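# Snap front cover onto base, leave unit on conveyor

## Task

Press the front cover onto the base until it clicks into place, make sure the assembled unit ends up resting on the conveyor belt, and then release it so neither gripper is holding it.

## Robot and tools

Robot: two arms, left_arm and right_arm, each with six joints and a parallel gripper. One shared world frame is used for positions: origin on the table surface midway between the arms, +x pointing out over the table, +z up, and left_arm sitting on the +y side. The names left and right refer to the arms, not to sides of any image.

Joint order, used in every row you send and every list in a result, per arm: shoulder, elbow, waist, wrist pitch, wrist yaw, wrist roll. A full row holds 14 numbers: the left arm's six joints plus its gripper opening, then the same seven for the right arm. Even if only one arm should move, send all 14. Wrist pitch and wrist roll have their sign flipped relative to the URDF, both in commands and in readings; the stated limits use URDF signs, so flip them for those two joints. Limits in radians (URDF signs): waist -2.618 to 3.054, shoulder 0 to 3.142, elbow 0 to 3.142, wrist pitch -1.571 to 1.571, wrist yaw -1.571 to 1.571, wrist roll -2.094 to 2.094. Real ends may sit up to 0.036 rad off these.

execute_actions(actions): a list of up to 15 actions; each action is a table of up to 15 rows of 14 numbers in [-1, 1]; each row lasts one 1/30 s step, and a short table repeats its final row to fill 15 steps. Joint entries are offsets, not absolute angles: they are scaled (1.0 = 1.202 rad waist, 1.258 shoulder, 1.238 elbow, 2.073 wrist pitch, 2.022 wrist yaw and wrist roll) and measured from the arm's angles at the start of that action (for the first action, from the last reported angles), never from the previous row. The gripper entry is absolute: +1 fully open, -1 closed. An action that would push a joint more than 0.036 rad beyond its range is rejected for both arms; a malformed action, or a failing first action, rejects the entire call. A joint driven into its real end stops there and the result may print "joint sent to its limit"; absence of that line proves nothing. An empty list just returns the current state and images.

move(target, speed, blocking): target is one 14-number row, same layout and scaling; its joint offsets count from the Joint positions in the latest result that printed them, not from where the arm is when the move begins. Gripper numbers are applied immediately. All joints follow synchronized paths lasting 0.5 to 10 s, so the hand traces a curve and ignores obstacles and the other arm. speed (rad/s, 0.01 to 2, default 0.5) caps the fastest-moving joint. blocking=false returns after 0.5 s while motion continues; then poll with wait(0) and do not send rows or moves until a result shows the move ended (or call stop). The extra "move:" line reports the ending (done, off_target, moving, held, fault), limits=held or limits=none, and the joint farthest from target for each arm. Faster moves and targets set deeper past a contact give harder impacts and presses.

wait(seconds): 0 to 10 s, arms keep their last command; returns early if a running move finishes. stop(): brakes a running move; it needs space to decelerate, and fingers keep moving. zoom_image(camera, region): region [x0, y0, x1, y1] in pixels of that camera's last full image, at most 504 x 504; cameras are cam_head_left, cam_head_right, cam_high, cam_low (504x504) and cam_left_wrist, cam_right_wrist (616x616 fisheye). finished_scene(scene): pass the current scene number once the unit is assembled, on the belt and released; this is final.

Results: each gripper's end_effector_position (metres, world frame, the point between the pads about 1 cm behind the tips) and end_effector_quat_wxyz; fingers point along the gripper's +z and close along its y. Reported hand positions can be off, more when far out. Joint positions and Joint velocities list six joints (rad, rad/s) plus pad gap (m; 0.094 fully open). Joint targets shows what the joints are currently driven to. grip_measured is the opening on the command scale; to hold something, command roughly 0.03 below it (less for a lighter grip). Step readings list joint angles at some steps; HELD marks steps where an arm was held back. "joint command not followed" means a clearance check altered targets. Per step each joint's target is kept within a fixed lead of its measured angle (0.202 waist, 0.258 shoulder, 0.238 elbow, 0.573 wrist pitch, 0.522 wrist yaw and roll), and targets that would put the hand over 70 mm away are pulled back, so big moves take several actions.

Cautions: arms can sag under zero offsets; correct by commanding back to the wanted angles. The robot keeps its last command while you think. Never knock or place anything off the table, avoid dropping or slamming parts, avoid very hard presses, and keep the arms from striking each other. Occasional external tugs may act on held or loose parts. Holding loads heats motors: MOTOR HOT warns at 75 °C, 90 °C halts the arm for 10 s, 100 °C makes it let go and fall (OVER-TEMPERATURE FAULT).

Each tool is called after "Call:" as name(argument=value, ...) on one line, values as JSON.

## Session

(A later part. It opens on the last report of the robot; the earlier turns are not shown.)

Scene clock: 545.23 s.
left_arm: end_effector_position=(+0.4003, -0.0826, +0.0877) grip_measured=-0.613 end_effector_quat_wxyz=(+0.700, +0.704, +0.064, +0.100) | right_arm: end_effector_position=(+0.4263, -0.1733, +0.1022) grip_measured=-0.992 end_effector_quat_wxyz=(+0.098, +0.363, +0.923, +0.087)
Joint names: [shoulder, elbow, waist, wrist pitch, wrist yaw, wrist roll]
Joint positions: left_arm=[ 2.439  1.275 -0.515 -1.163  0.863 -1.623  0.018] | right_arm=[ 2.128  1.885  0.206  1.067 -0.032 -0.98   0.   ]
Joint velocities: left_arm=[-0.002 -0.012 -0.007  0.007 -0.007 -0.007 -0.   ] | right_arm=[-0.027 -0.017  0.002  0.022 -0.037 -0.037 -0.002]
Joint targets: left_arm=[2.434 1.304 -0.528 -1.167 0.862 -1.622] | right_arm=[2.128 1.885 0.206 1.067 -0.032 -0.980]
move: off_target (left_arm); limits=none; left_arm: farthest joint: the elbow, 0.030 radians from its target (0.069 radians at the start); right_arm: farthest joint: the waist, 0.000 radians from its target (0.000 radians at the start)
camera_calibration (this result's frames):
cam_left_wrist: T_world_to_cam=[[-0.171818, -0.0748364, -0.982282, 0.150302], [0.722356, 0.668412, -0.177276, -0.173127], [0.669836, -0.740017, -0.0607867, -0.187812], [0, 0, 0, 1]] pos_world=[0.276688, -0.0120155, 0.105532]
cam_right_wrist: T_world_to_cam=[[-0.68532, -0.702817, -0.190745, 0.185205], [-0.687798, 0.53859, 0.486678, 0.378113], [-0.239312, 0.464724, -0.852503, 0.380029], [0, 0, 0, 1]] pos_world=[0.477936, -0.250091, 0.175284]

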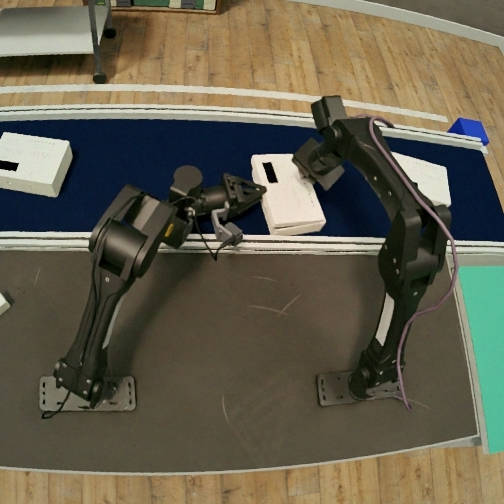

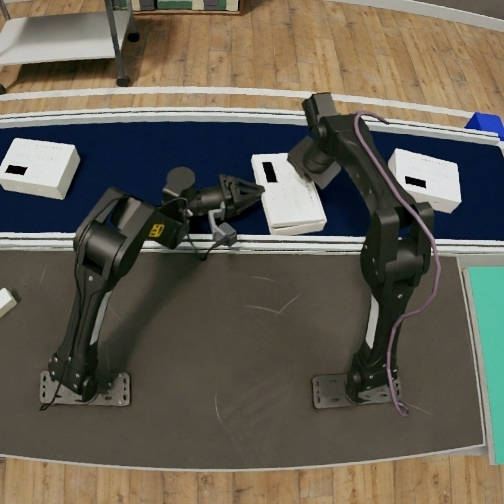

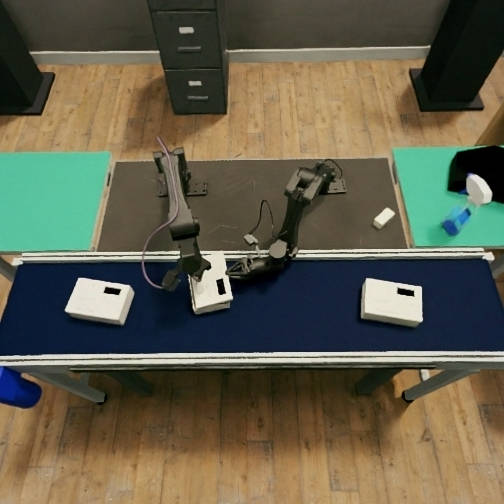

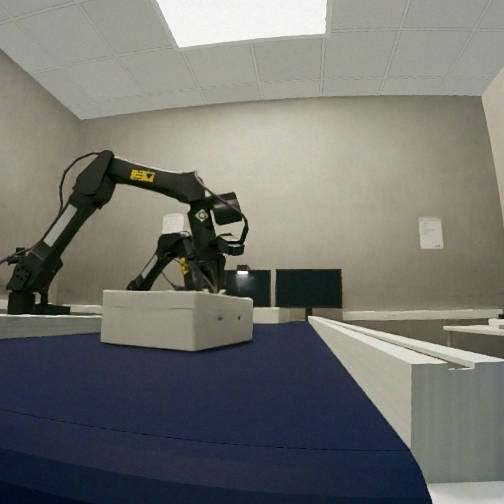

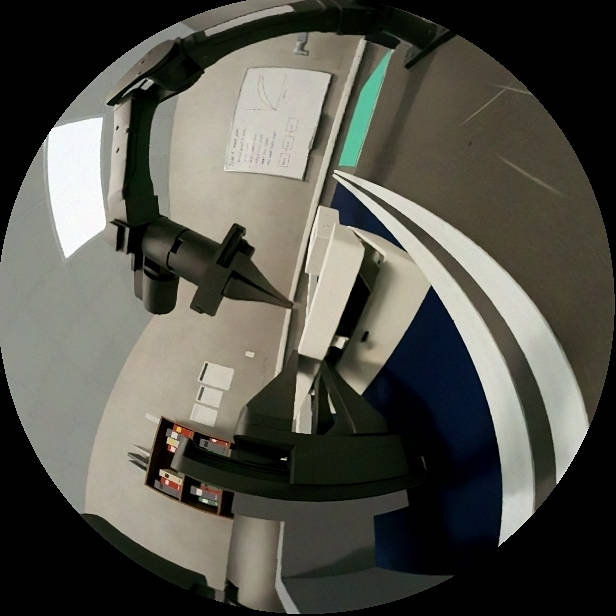

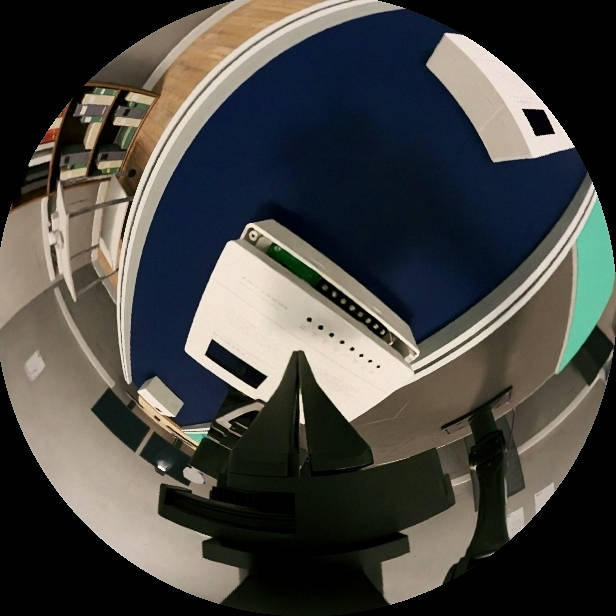

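Call:
move(target=[-0.004,0.024,-0.005,-0.017,0,-0.01,-0.75,-0.03,0,0,0,0,0,-1], speed=0.05)

Call:
move(target=[0.012,0.058,-0.023,-0.005,0,0,-0.75,0,0,0,0,0,0,-1], speed=0.05)

Call:
zoom_image(camera="cam_high", region=[170,240,260,330])

Scene clock: 551.77 s.
left_arm: end_effector_position=(+0.4003, -0.0826, +0.0900) grip_measured=-0.644 end_effector_quat_wxyz=(+0.701, +0.702, +0.054, +0.110) | right_arm: end_effector_position=(+0.4266, -0.1732, +0.1128) grip_measured=-0.992 end_effector_quat_wxyz=(+0.108, +0.362, +0.921, +0.093)
Joint names: [shoulder, elbow, waist, wrist pitch, wrist yaw, wrist roll]
Joint positions: left_arm=[ 2.439  1.275 -0.515 -1.175  0.863 -1.641  0.017] | right_arm=[ 2.104  1.885  0.206  1.067 -0.032 -0.98   0.   ]
Joint velocities: left_arm=[-0.002 -0.002 -0.002  0.022  0.007 -0.007 -0.001] | right_arm=[ 0.017  0.007  0.002  0.022 -0.037  0.007  0.001]
Joint targets: left_arm=[2.434 1.305 -0.521 -1.198 0.863 -1.643] | right_arm=[2.090 1.885 0.206 1.067 -0.032 -0.980]
move: off_target (left_arm); limits=none; left_arm: farthest joint: the elbow, 0.029 radians from its target (0.029 radians at the start); right_arm: farthest joint: the shoulder, 0.014 radians from its target (0.037 radians at the start)
camera_calibration (this result's frames):
cam_left_wrist: T_world_to_cam=[[-0.144319, -0.0763519, -0.986581, 0.14179], [0.727002, 0.668196, -0.158059, -0.176328], [0.671298, -0.740057, -0.0409253, -0.190041], [0, 0, 0, 1]] pos_world=[0.276228, -0.0119939, 0.10424]
cam_right_wrist: T_world_to_cam=[[-0.680778, -0.70177, -0.209906, 0.187851], [-0.698687, 0.536079, 0.473767, 0.378761], [-0.219949, 0.469189, -0.855269, 0.381932], [0, 0, 0, 1]] pos_world=[0.476526, -0.250416, 0.186641]

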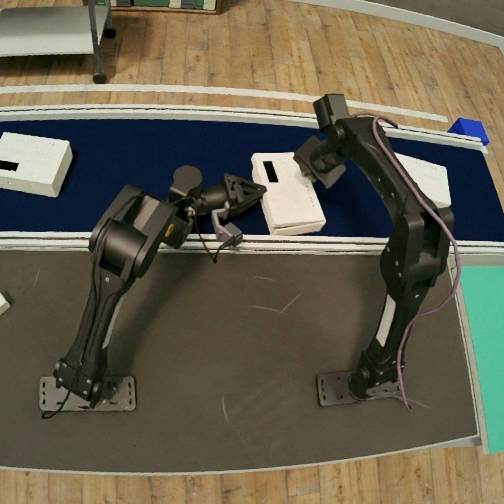

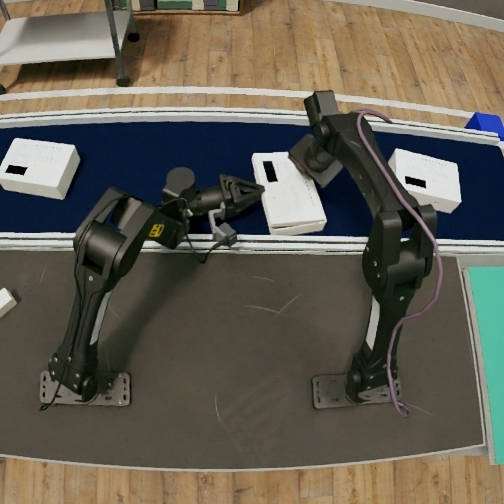

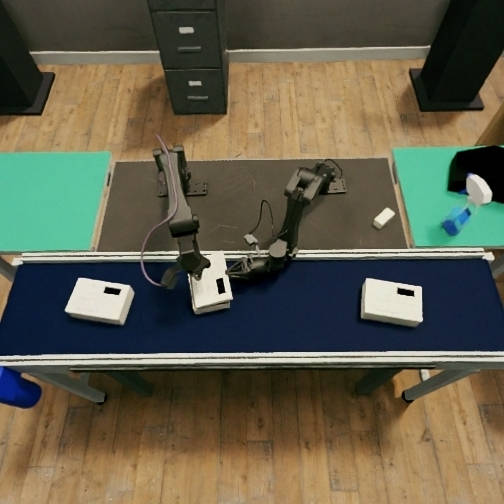

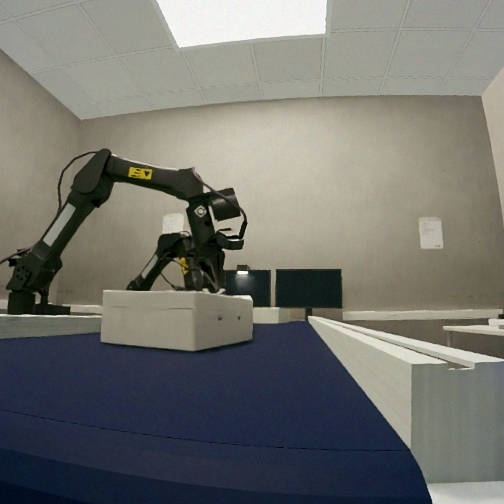

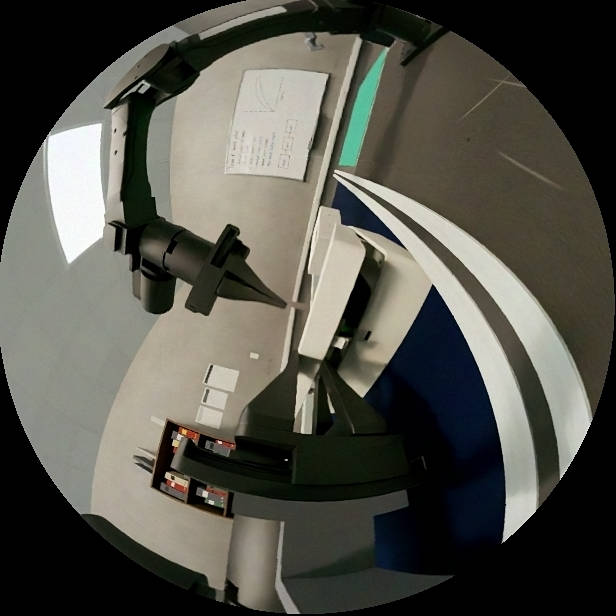

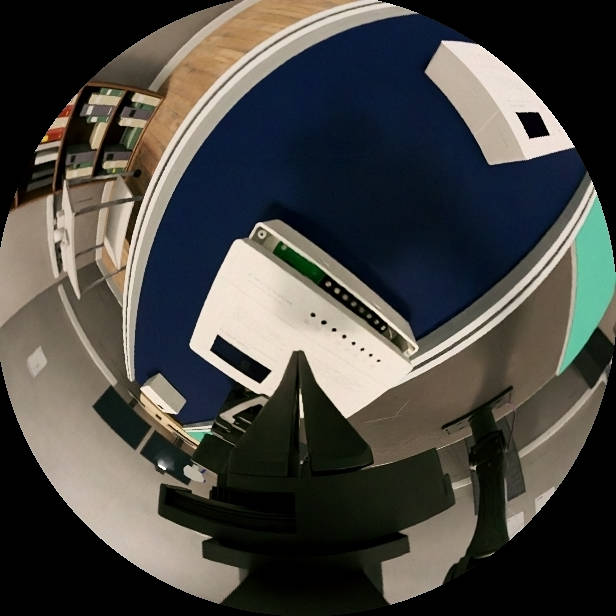

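Scene clock: 553.47 s.
left_arm: end_effector_position=(+0.4016, -0.0923, +0.0921) grip_measured=-0.644 end_effector_quat_wxyz=(+0.705, +0.699, +0.043, +0.112) | right_arm: end_effector_position=(+0.4266, -0.1732, +0.1128) grip_measured=-0.992 end_effector_quat_wxyz=(+0.108, +0.362, +0.921, +0.093)
Joint names: [shoulder, elbow, waist, wrist pitch, wrist yaw, wrist roll]
Joint positions: left_arm=[ 2.462  1.317 -0.529 -1.175  0.863 -1.645  0.017] | right_arm=[ 2.104  1.885  0.206  1.067 -0.032 -0.98   0.   ]
Joint velocities: left_arm=[ 0.002  0.002 -0.012 -0.007  0.007  0.022 -0.   ] | right_arm=[ 0.002 -0.012 -0.012 -0.007 -0.037  0.022 -0.   ]
Joint targets: left_arm=[2.454 1.347 -0.543 -1.185 0.863 -1.641] | right_arm=[2.104 1.885 0.206 1.067 -0.032 -0.980]
move: off_target (left_arm); limits=none; left_arm: farthest joint: the elbow, 0.029 radians from its target (0.071 radians at the start); right_arm: farthest joint: the waist, 0.000 radians from its target (0.000 radians at the start)
camera_calibration (this result's frames):
cam_left_wrist: T_world_to_cam=[[-0.124406, -0.0827046, -0.988779, 0.13495], [0.739575, 0.656607, -0.147972, -0.177556], [0.661477, -0.749685, -0.0205195, -0.196867], [0, 0, 0, 1]] pos_world=[0.278327, -0.0198431, 0.103123]
cam_right_wrist: T_world_to_cam=[[-0.680778, -0.70177, -0.209906, 0.187851], [-0.698687, 0.536079, 0.473767, 0.378761], [-0.219949, 0.469189, -0.855269, 0.381932], [0, 0, 0, 1]] pos_world=[0.476526, -0.250416, 0.186641]

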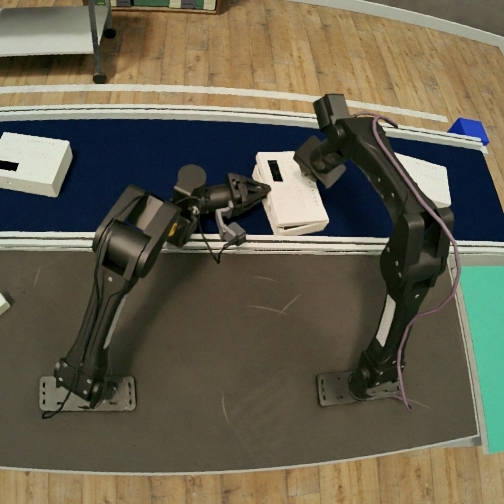

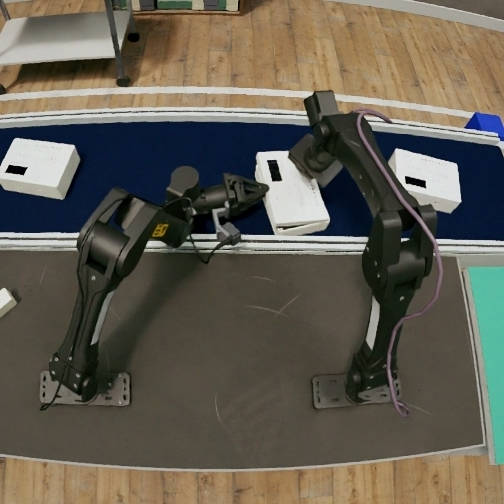

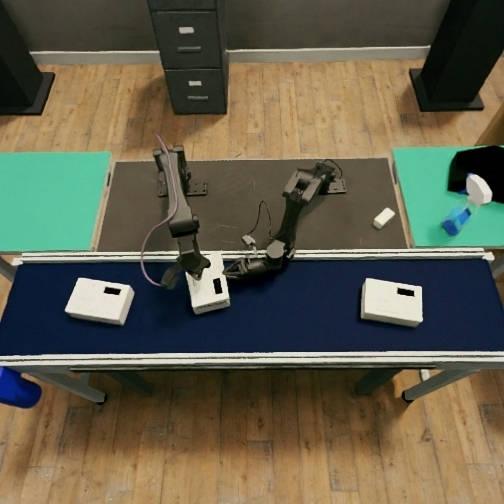

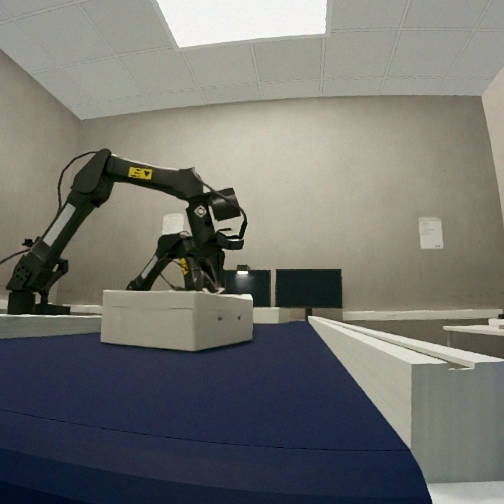

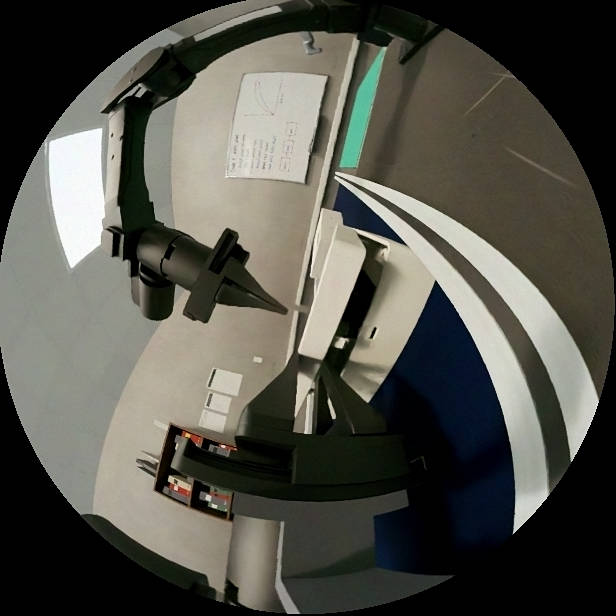

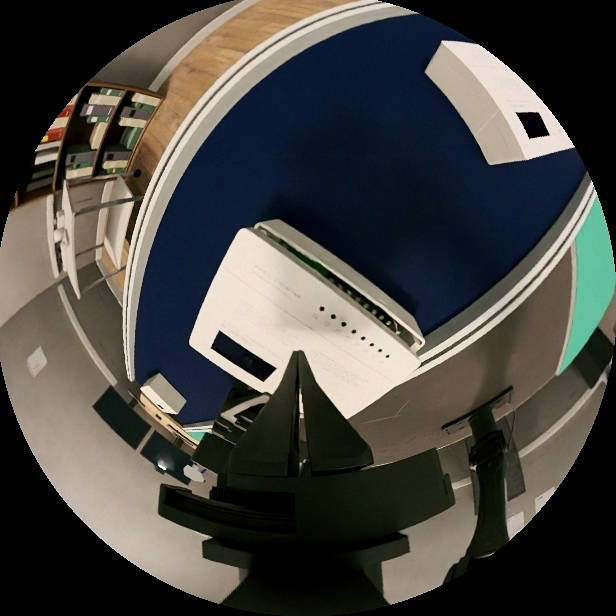

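Region (170, 240, 260, 330) of cam_high's 504x504 image, scaled by 5.600, with more detail than that image has.

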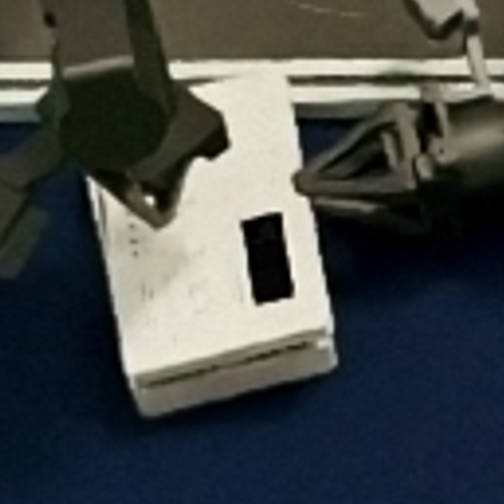

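Call:
move(target=[-0.006,0.024,-0.008,-0.005,0,0.027,-0.75,0,0,0,0,0,0,-1], speed=0.05)

Call:
move(target=[0.012,0.05,-0.02,-0.002,0,0.004,-0.75,0,0,0,0,0,0,-1], speed=0.05)

Call:
zoom_image(camera="cam_high", region=[170,240,260,330])

Call:
zoom_image(camera="cam_head_right", region=[230,130,350,250])

Scene clock: 560.87 s.
left_arm: end_effector_position=(+0.4016, -0.0924, +0.0901) grip_measured=-0.644 end_effector_quat_wxyz=(+0.706, +0.699, +0.057, +0.098) | right_arm: end_effector_position=(+0.4266, -0.1732, +0.1128) grip_measured=-0.992 end_effector_quat_wxyz=(+0.108, +0.362, +0.921, +0.093)
Joint names: [shoulder, elbow, waist, wrist pitch, wrist yaw, wrist roll]
Joint positions: left_arm=[ 2.465  1.317 -0.529 -1.174  0.861 -1.607  0.017] | right_arm=[ 2.104  1.885  0.206  1.067 -0.032 -0.98   0.   ]
Joint velocities: left_arm=[-0.017  0.007  0.012  0.037 -0.007  0.037  0.   ] | right_arm=[ 0.002  0.002 -0.007 -0.066  0.022  0.037 -0.001]
Joint targets: left_arm=[2.454 1.347 -0.539 -1.185 0.863 -1.590] | right_arm=[2.104 1.885 0.206 1.067 -0.032 -0.980]
move: off_target (left_arm); limits=none; left_arm: farthest joint: the elbow, 0.029 radians from its target (0.029 radians at the start); right_arm: farthest joint: the waist, 0.000 radians from its target (0.000 radians at the start)
camera_calibration (this result's frames):
cam_left_wrist: T_world_to_cam=[[-0.164361, -0.0886334, -0.98241, 0.147937], [0.732846, 0.655667, -0.181762, -0.172115], [0.660244, -0.74983, -0.0428114, -0.194471], [0, 0, 0, 1]] pos_world=[0.278847, -0.019858, 0.105725]
cam_right_wrist: T_world_to_cam=[[-0.680778, -0.70177, -0.209906, 0.187851], [-0.698687, 0.536079, 0.473767, 0.378761], [-0.219949, 0.469189, -0.855269, 0.381932], [0, 0, 0, 1]] pos_world=[0.476526, -0.250416, 0.186641]

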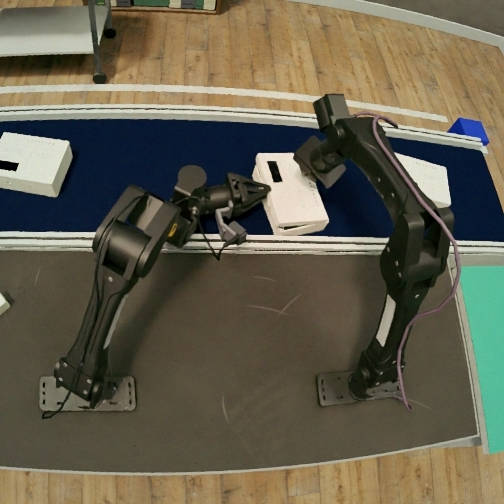

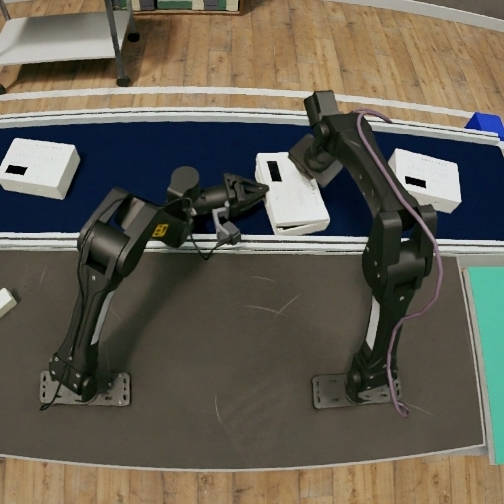

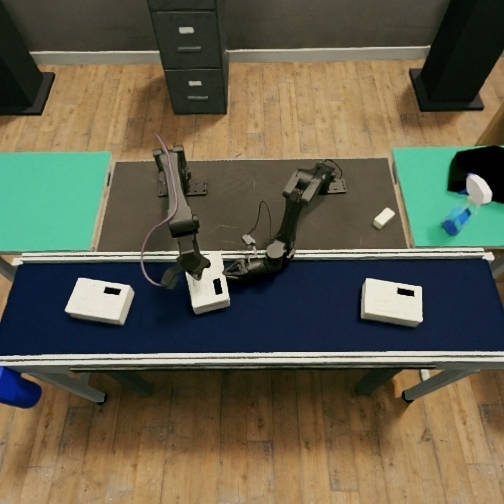

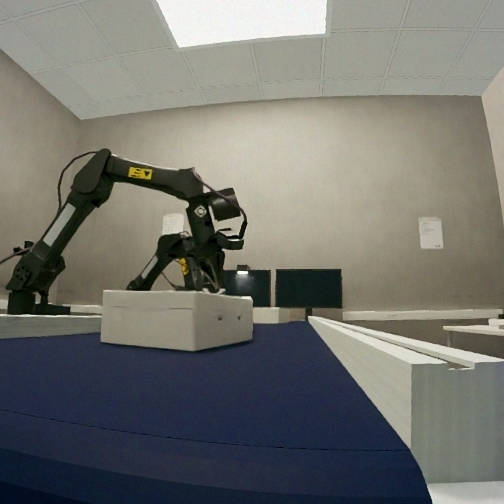

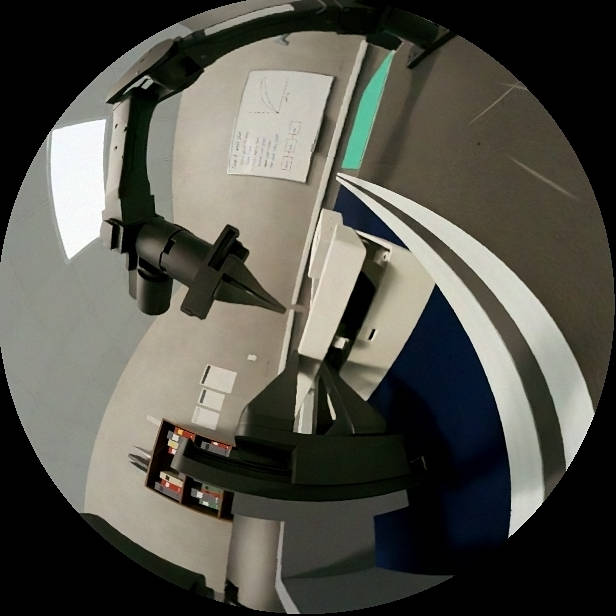

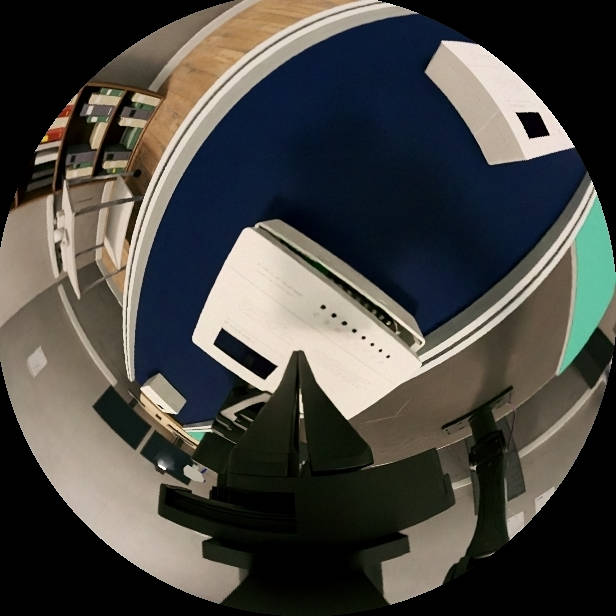

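Scene clock: 562.37 s.
left_arm: end_effector_position=(+0.4037, -0.0986, +0.0897) grip_measured=-0.644 end_effector_quat_wxyz=(+0.709, +0.697, +0.050, +0.100) | right_arm: end_effector_position=(+0.4266, -0.1732, +0.1128) grip_measured=-0.992 end_effector_quat_wxyz=(+0.108, +0.362, +0.921, +0.093)
Joint names: [shoulder, elbow, waist, wrist pitch, wrist yaw, wrist roll]
Joint positions: left_arm=[ 2.486  1.351 -0.537 -1.173  0.861 -1.611  0.017] | right_arm=[ 2.104  1.885  0.206  1.067 -0.032 -0.98   0.   ]
Joint velocities: left_arm=[-0.012 -0.012 -0.007 -0.007 -0.007 -0.022  0.   ] | right_arm=[ 0.002 -0.007  0.002  0.095  0.022  0.051  0.001]
Joint targets: left_arm=[2.480 1.379 -0.553 -1.178 0.861 -1.599] | right_arm=[2.104 1.885 0.206 1.067 -0.032 -0.980]
move: off_target (left_arm); limits=none; left_arm: farthest joint: the elbow, 0.028 radians from its target (0.061 radians at the start); right_arm: farthest joint: the waist, 0.000 radians from its target (0.000 radians at the start)
camera_calibration (this result's frames):
cam_left_wrist: T_world_to_cam=[[-0.151815, -0.092129, -0.984106, 0.142034], [0.739923, 0.649542, -0.174954, -0.173725], [0.655336, -0.754724, -0.0304416, -0.200141], [0, 0, 0, 1]] pos_world=[0.281265, -0.0251239, 0.10329]
cam_right_wrist: T_world_to_cam=[[-0.680778, -0.70177, -0.209906, 0.187851], [-0.698687, 0.536079, 0.473767, 0.378761], [-0.219949, 0.469189, -0.855269, 0.381932], [0, 0, 0, 1]] pos_world=[0.476526, -0.250416, 0.186641]

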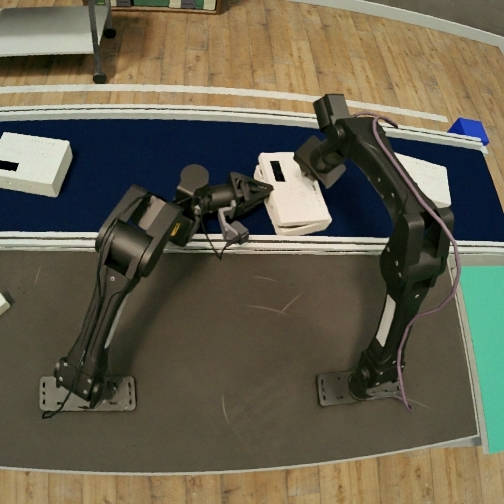

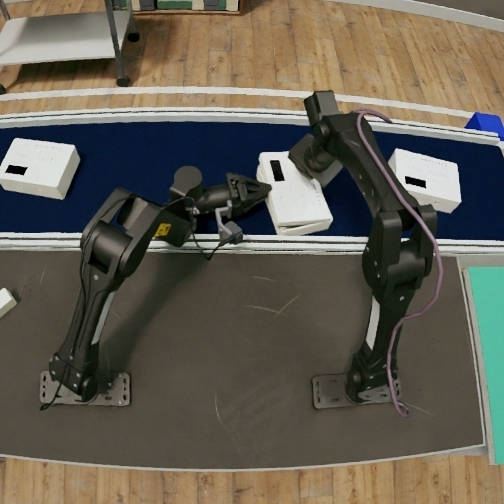

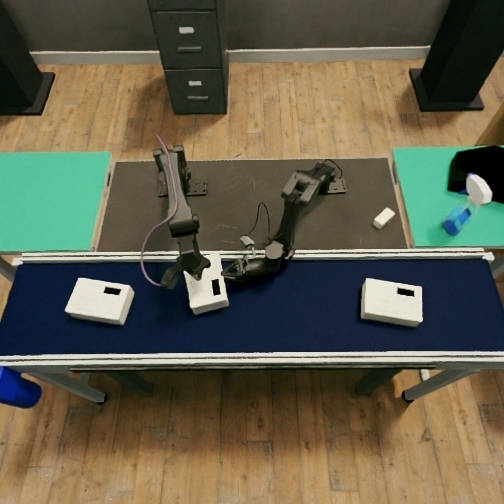

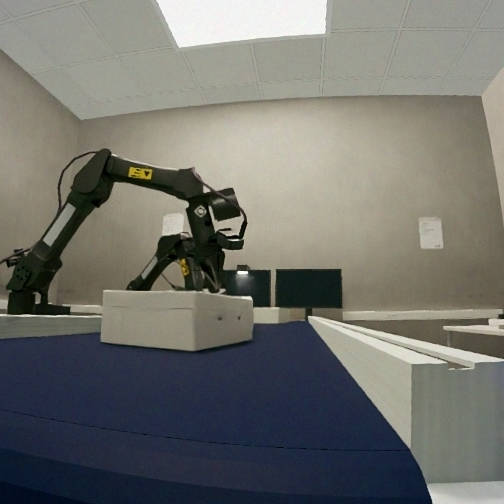

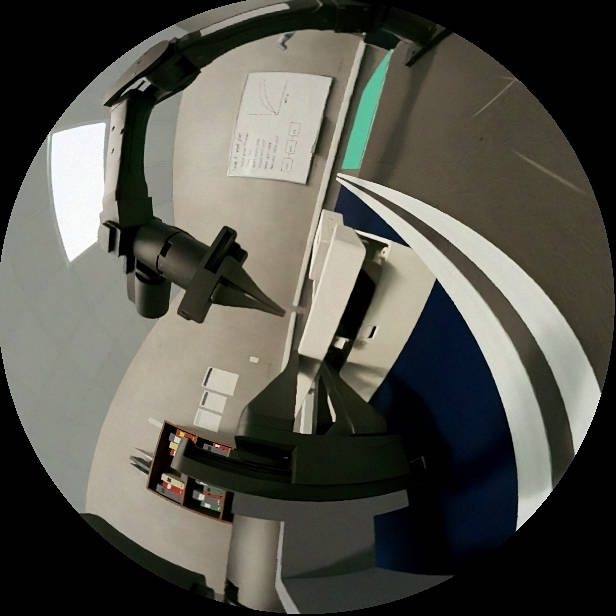

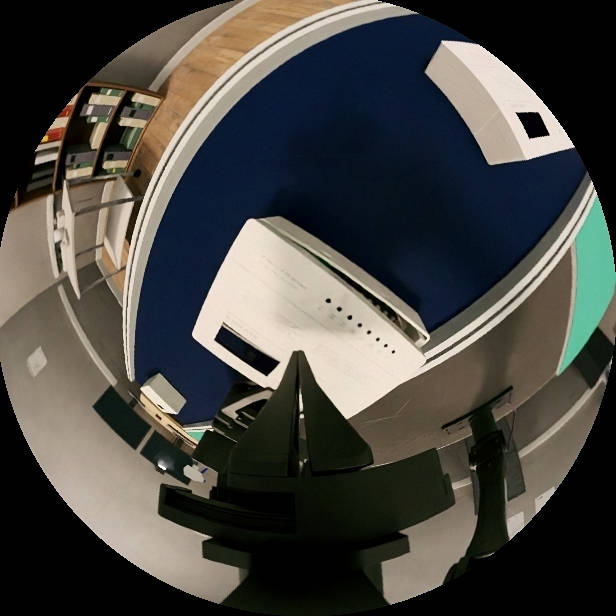

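Region (170, 240, 260, 330) of cam_high's 504x504 image, scaled by 5.600, with more detail than that image has.

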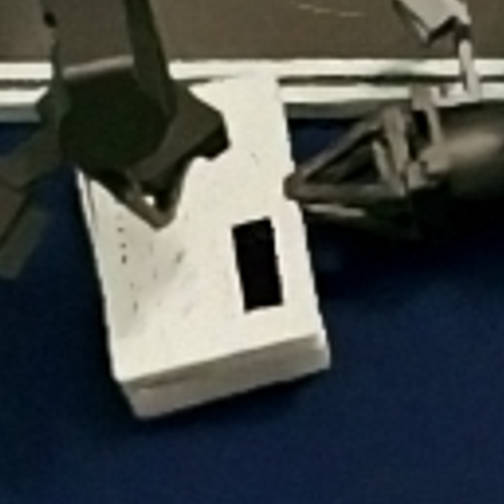

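Region (230, 130, 350, 250) of cam_head_right's 504x504 image, scaled by 4.200, with more detail than that image has.

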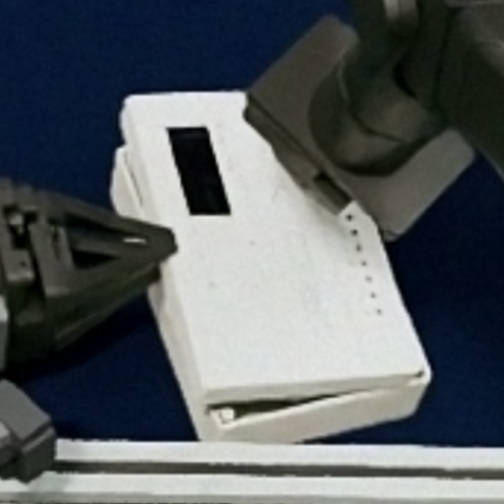

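Call:
move(target=[-0.036,0.024,-0.003,-0.008,0,0.008,-0.75,-0.03,0,0,0,0,0,-1], speed=0.05)

Call:
move(target=[-0.045,-0.05,-0.03,-0.025,-0.052,0.008,-0.75,0,0,0,0,0,0,-1], speed=0.07)

Call:
zoom_image(camera="cam_high", region=[170,240,260,330])

Call:
zoom_image(camera="cam_head_right", region=[230,130,350,250])

Scene clock: 572.80 s.
left_arm: end_effector_position=(+0.4041, -0.0988, +0.0962) grip_measured=-0.644 end_effector_quat_wxyz=(+0.711, +0.694, +0.048, +0.102) | right_arm: end_effector_position=(+0.4266, -0.1732, +0.1231) grip_measured=-0.992 end_effector_quat_wxyz=(+0.117, +0.361, +0.920, +0.100)
Joint names: [shoulder, elbow, waist, wrist pitch, wrist yaw, wrist roll]
Joint positions: left_arm=[ 2.474  1.351 -0.537 -1.173  0.86  -1.608  0.017] | right_arm=[ 2.082  1.885  0.206  1.067 -0.032 -0.98   0.   ]
Joint velocities: left_arm=[-0.007  0.007 -0.012  0.007 -0.007  0.066 -0.001] | right_arm=[-0.002 -0.017 -0.022 -0.051 -0.022 -0.007 -0.   ]
Joint targets: left_arm=[2.441 1.380 -0.541 -1.190 0.860 -1.595] | right_arm=[2.067 1.885 0.206 1.067 -0.032 -0.980]
move: off_target (left_arm); limits=none; left_arm: farthest joint: the shoulder, 0.034 radians from its target (0.045 radians at the start); right_arm: farthest joint: the shoulder, 0.016 radians from its target (0.038 radians at the start)
camera_calibration (this result's frames):
cam_left_wrist: T_world_to_cam=[[-0.144831, -0.0981973, -0.984572, 0.145072], [0.740964, 0.648693, -0.173695, -0.17338], [0.655741, -0.754688, -0.0211904, -0.201315], [0, 0, 0, 1]] pos_world=[0.28149, -0.0252139, 0.108453]
cam_right_wrist: T_world_to_cam=[[-0.675972, -0.700662, -0.22833, 0.190431], [-0.708939, 0.533716, 0.461035, 0.37944], [-0.201166, 0.473519, -0.857503, 0.383725], [0, 0, 0, 1]] pos_world=[0.474918, -0.250787, 0.197592]

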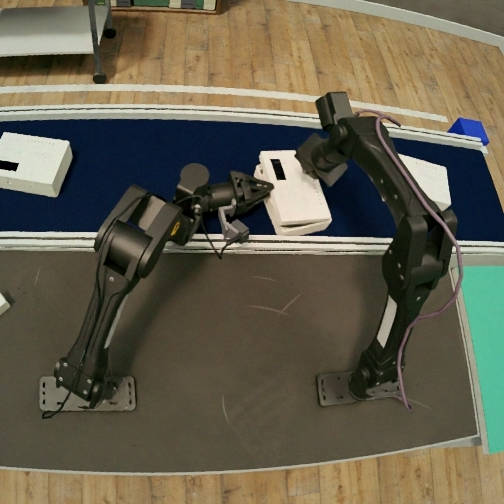

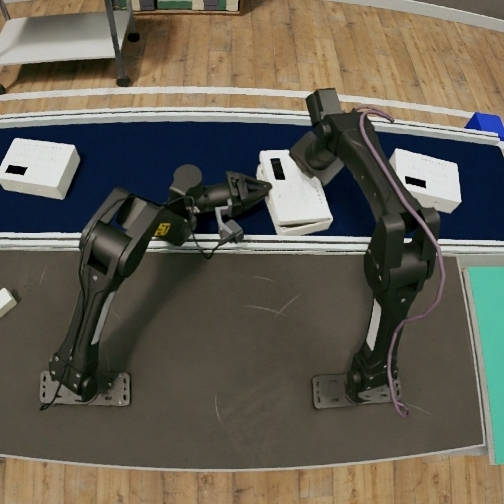

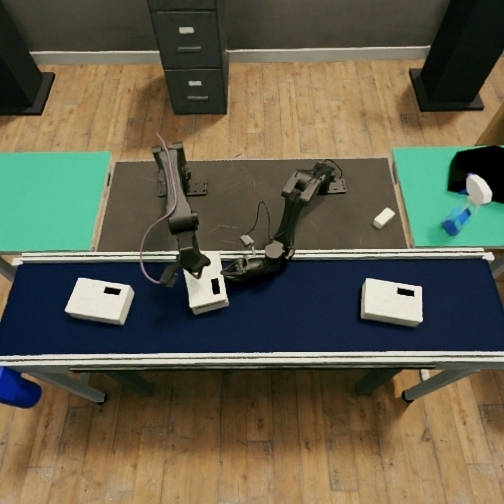

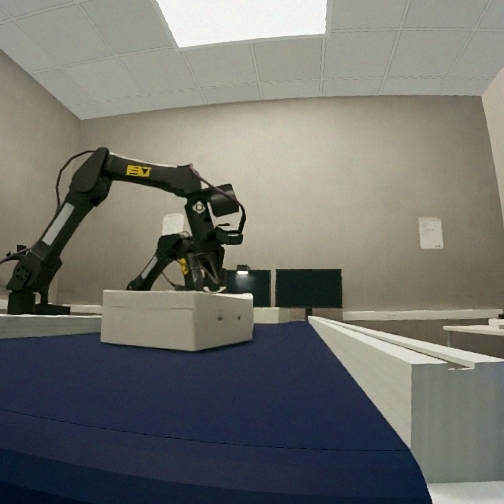

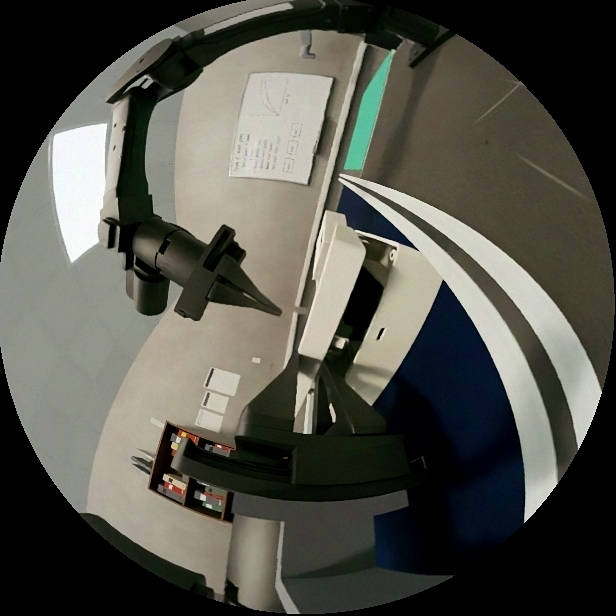

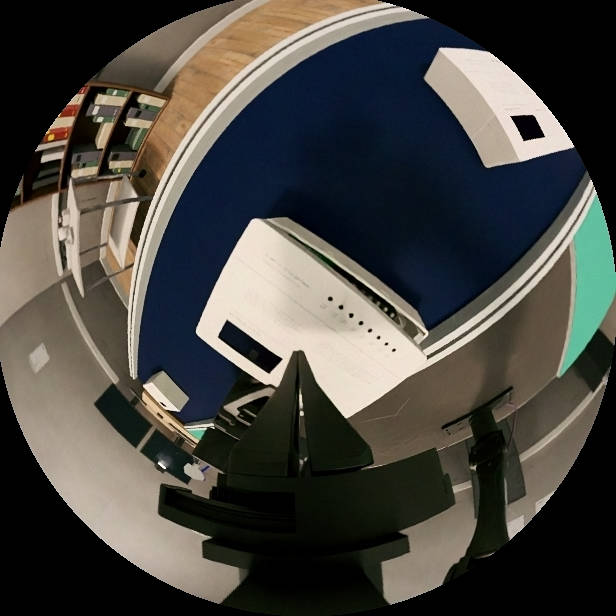

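Scene clock: 574.63 s.
left_arm: end_effector_position=(+0.4019, -0.0998, +0.0893) grip_measured=-0.644 end_effector_quat_wxyz=(+0.703, +0.697, +0.082, +0.118) | right_arm: end_effector_position=(+0.4266, -0.1732, +0.1231) grip_measured=-0.992 end_effector_quat_wxyz=(+0.117, +0.361, +0.920, +0.100)
Joint names: [shoulder, elbow, waist, wrist pitch, wrist yaw, wrist roll]
Joint positions: left_arm=[ 2.455  1.293 -0.561 -1.183  0.766 -1.605  0.017] | right_arm=[ 2.082  1.885  0.206  1.067 -0.032 -0.98   0.   ]
Joint velocities: left_arm=[ 0.002 -0.017 -0.007  0.007 -0.007  0.022  0.001] | right_arm=[-0.007 -0.012  0.002  0.007  0.066  0.037  0.   ]
Joint targets: left_arm=[2.418 1.289 -0.574 -1.224 0.755 -1.591] | right_arm=[2.082 1.885 0.206 1.067 -0.032 -0.980]
move: off_target (left_arm); limits=none; left_arm: farthest joint: the wrist pitch, 0.042 radians from its target (0.052 radians at the start); right_arm: farthest joint: the waist, 0.000 radians from its target (0.000 radians at the start)
camera_calibration (this result's frames):
cam_left_wrist: T_world_to_cam=[[-0.165498, -0.099264, -0.981202, 0.145763], [0.688049, 0.70116, -0.186986, -0.144569], [0.70654, -0.706061, -0.0477419, -0.214026], [0, 0, 0, 1]] pos_world=[0.274812, -0.03528, 0.105772]
cam_right_wrist: T_world_to_cam=[[-0.675972, -0.700662, -0.22833, 0.190431], [-0.708939, 0.533716, 0.461035, 0.37944], [-0.201166, 0.473519, -0.857503, 0.383725], [0, 0, 0, 1]] pos_world=[0.474918, -0.250787, 0.197592]

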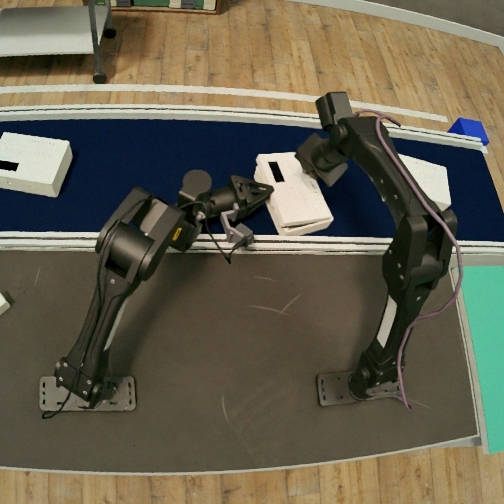

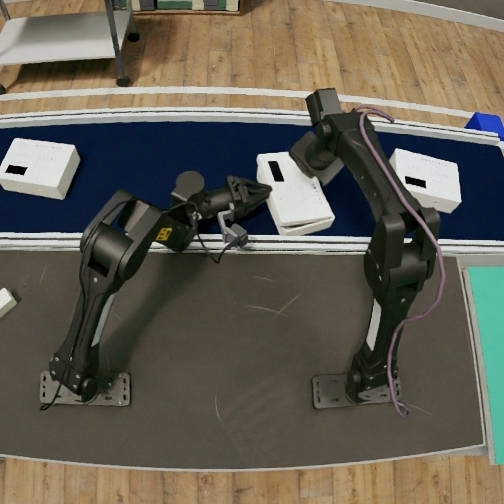

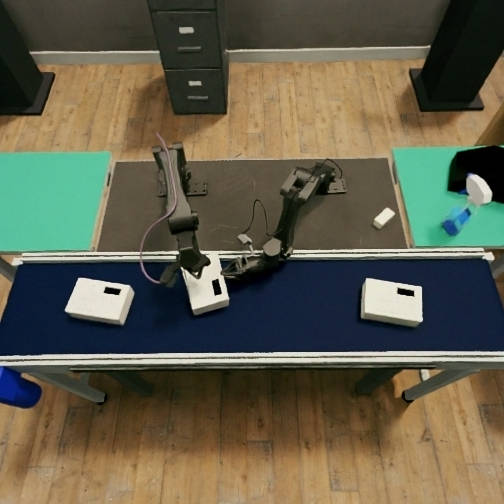

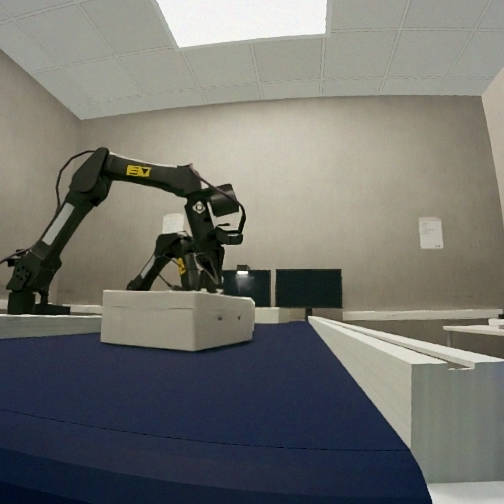

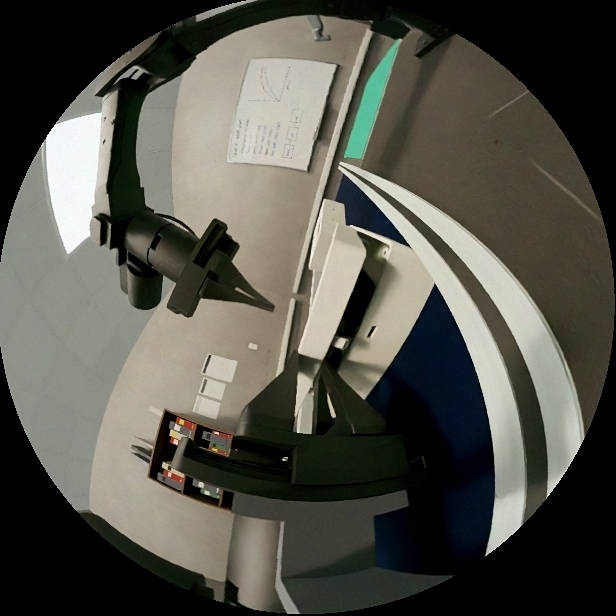

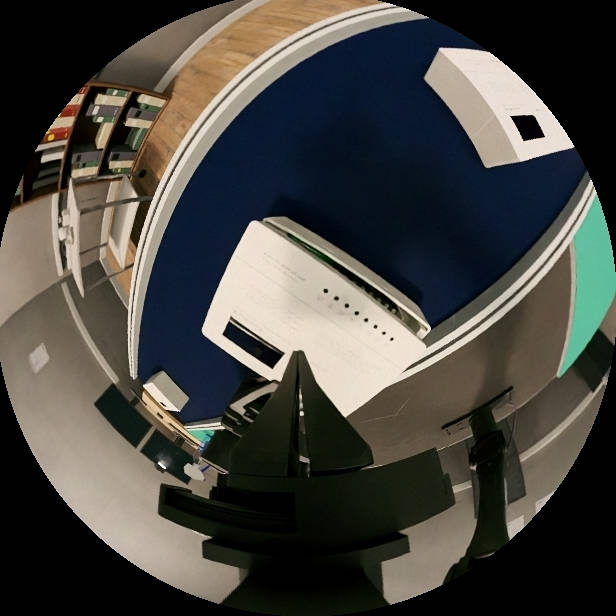

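Region (170, 240, 260, 330) of cam_high's 504x504 image, scaled by 5.600, with more detail than that image has.

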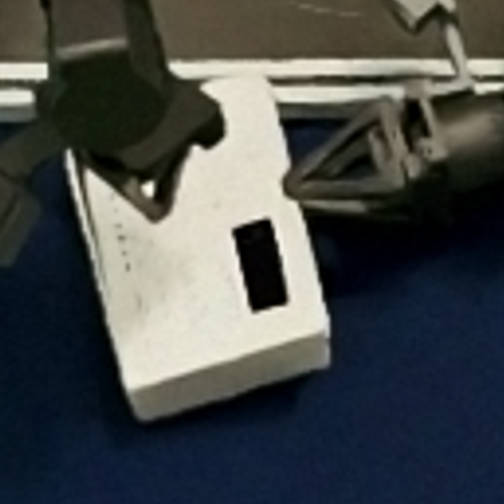

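Region (230, 130, 350, 250) of cam_head_right's 504x504 image, scaled by 4.200, with more detail than that image has.

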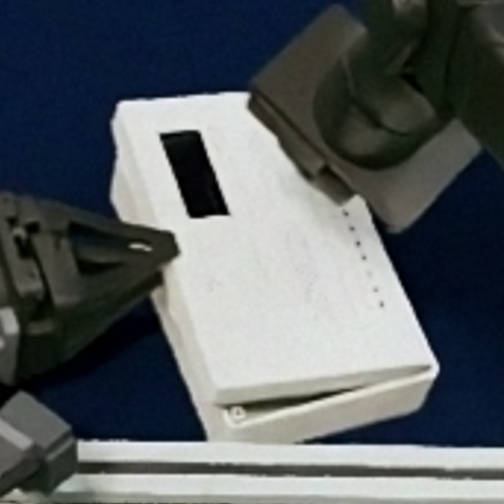

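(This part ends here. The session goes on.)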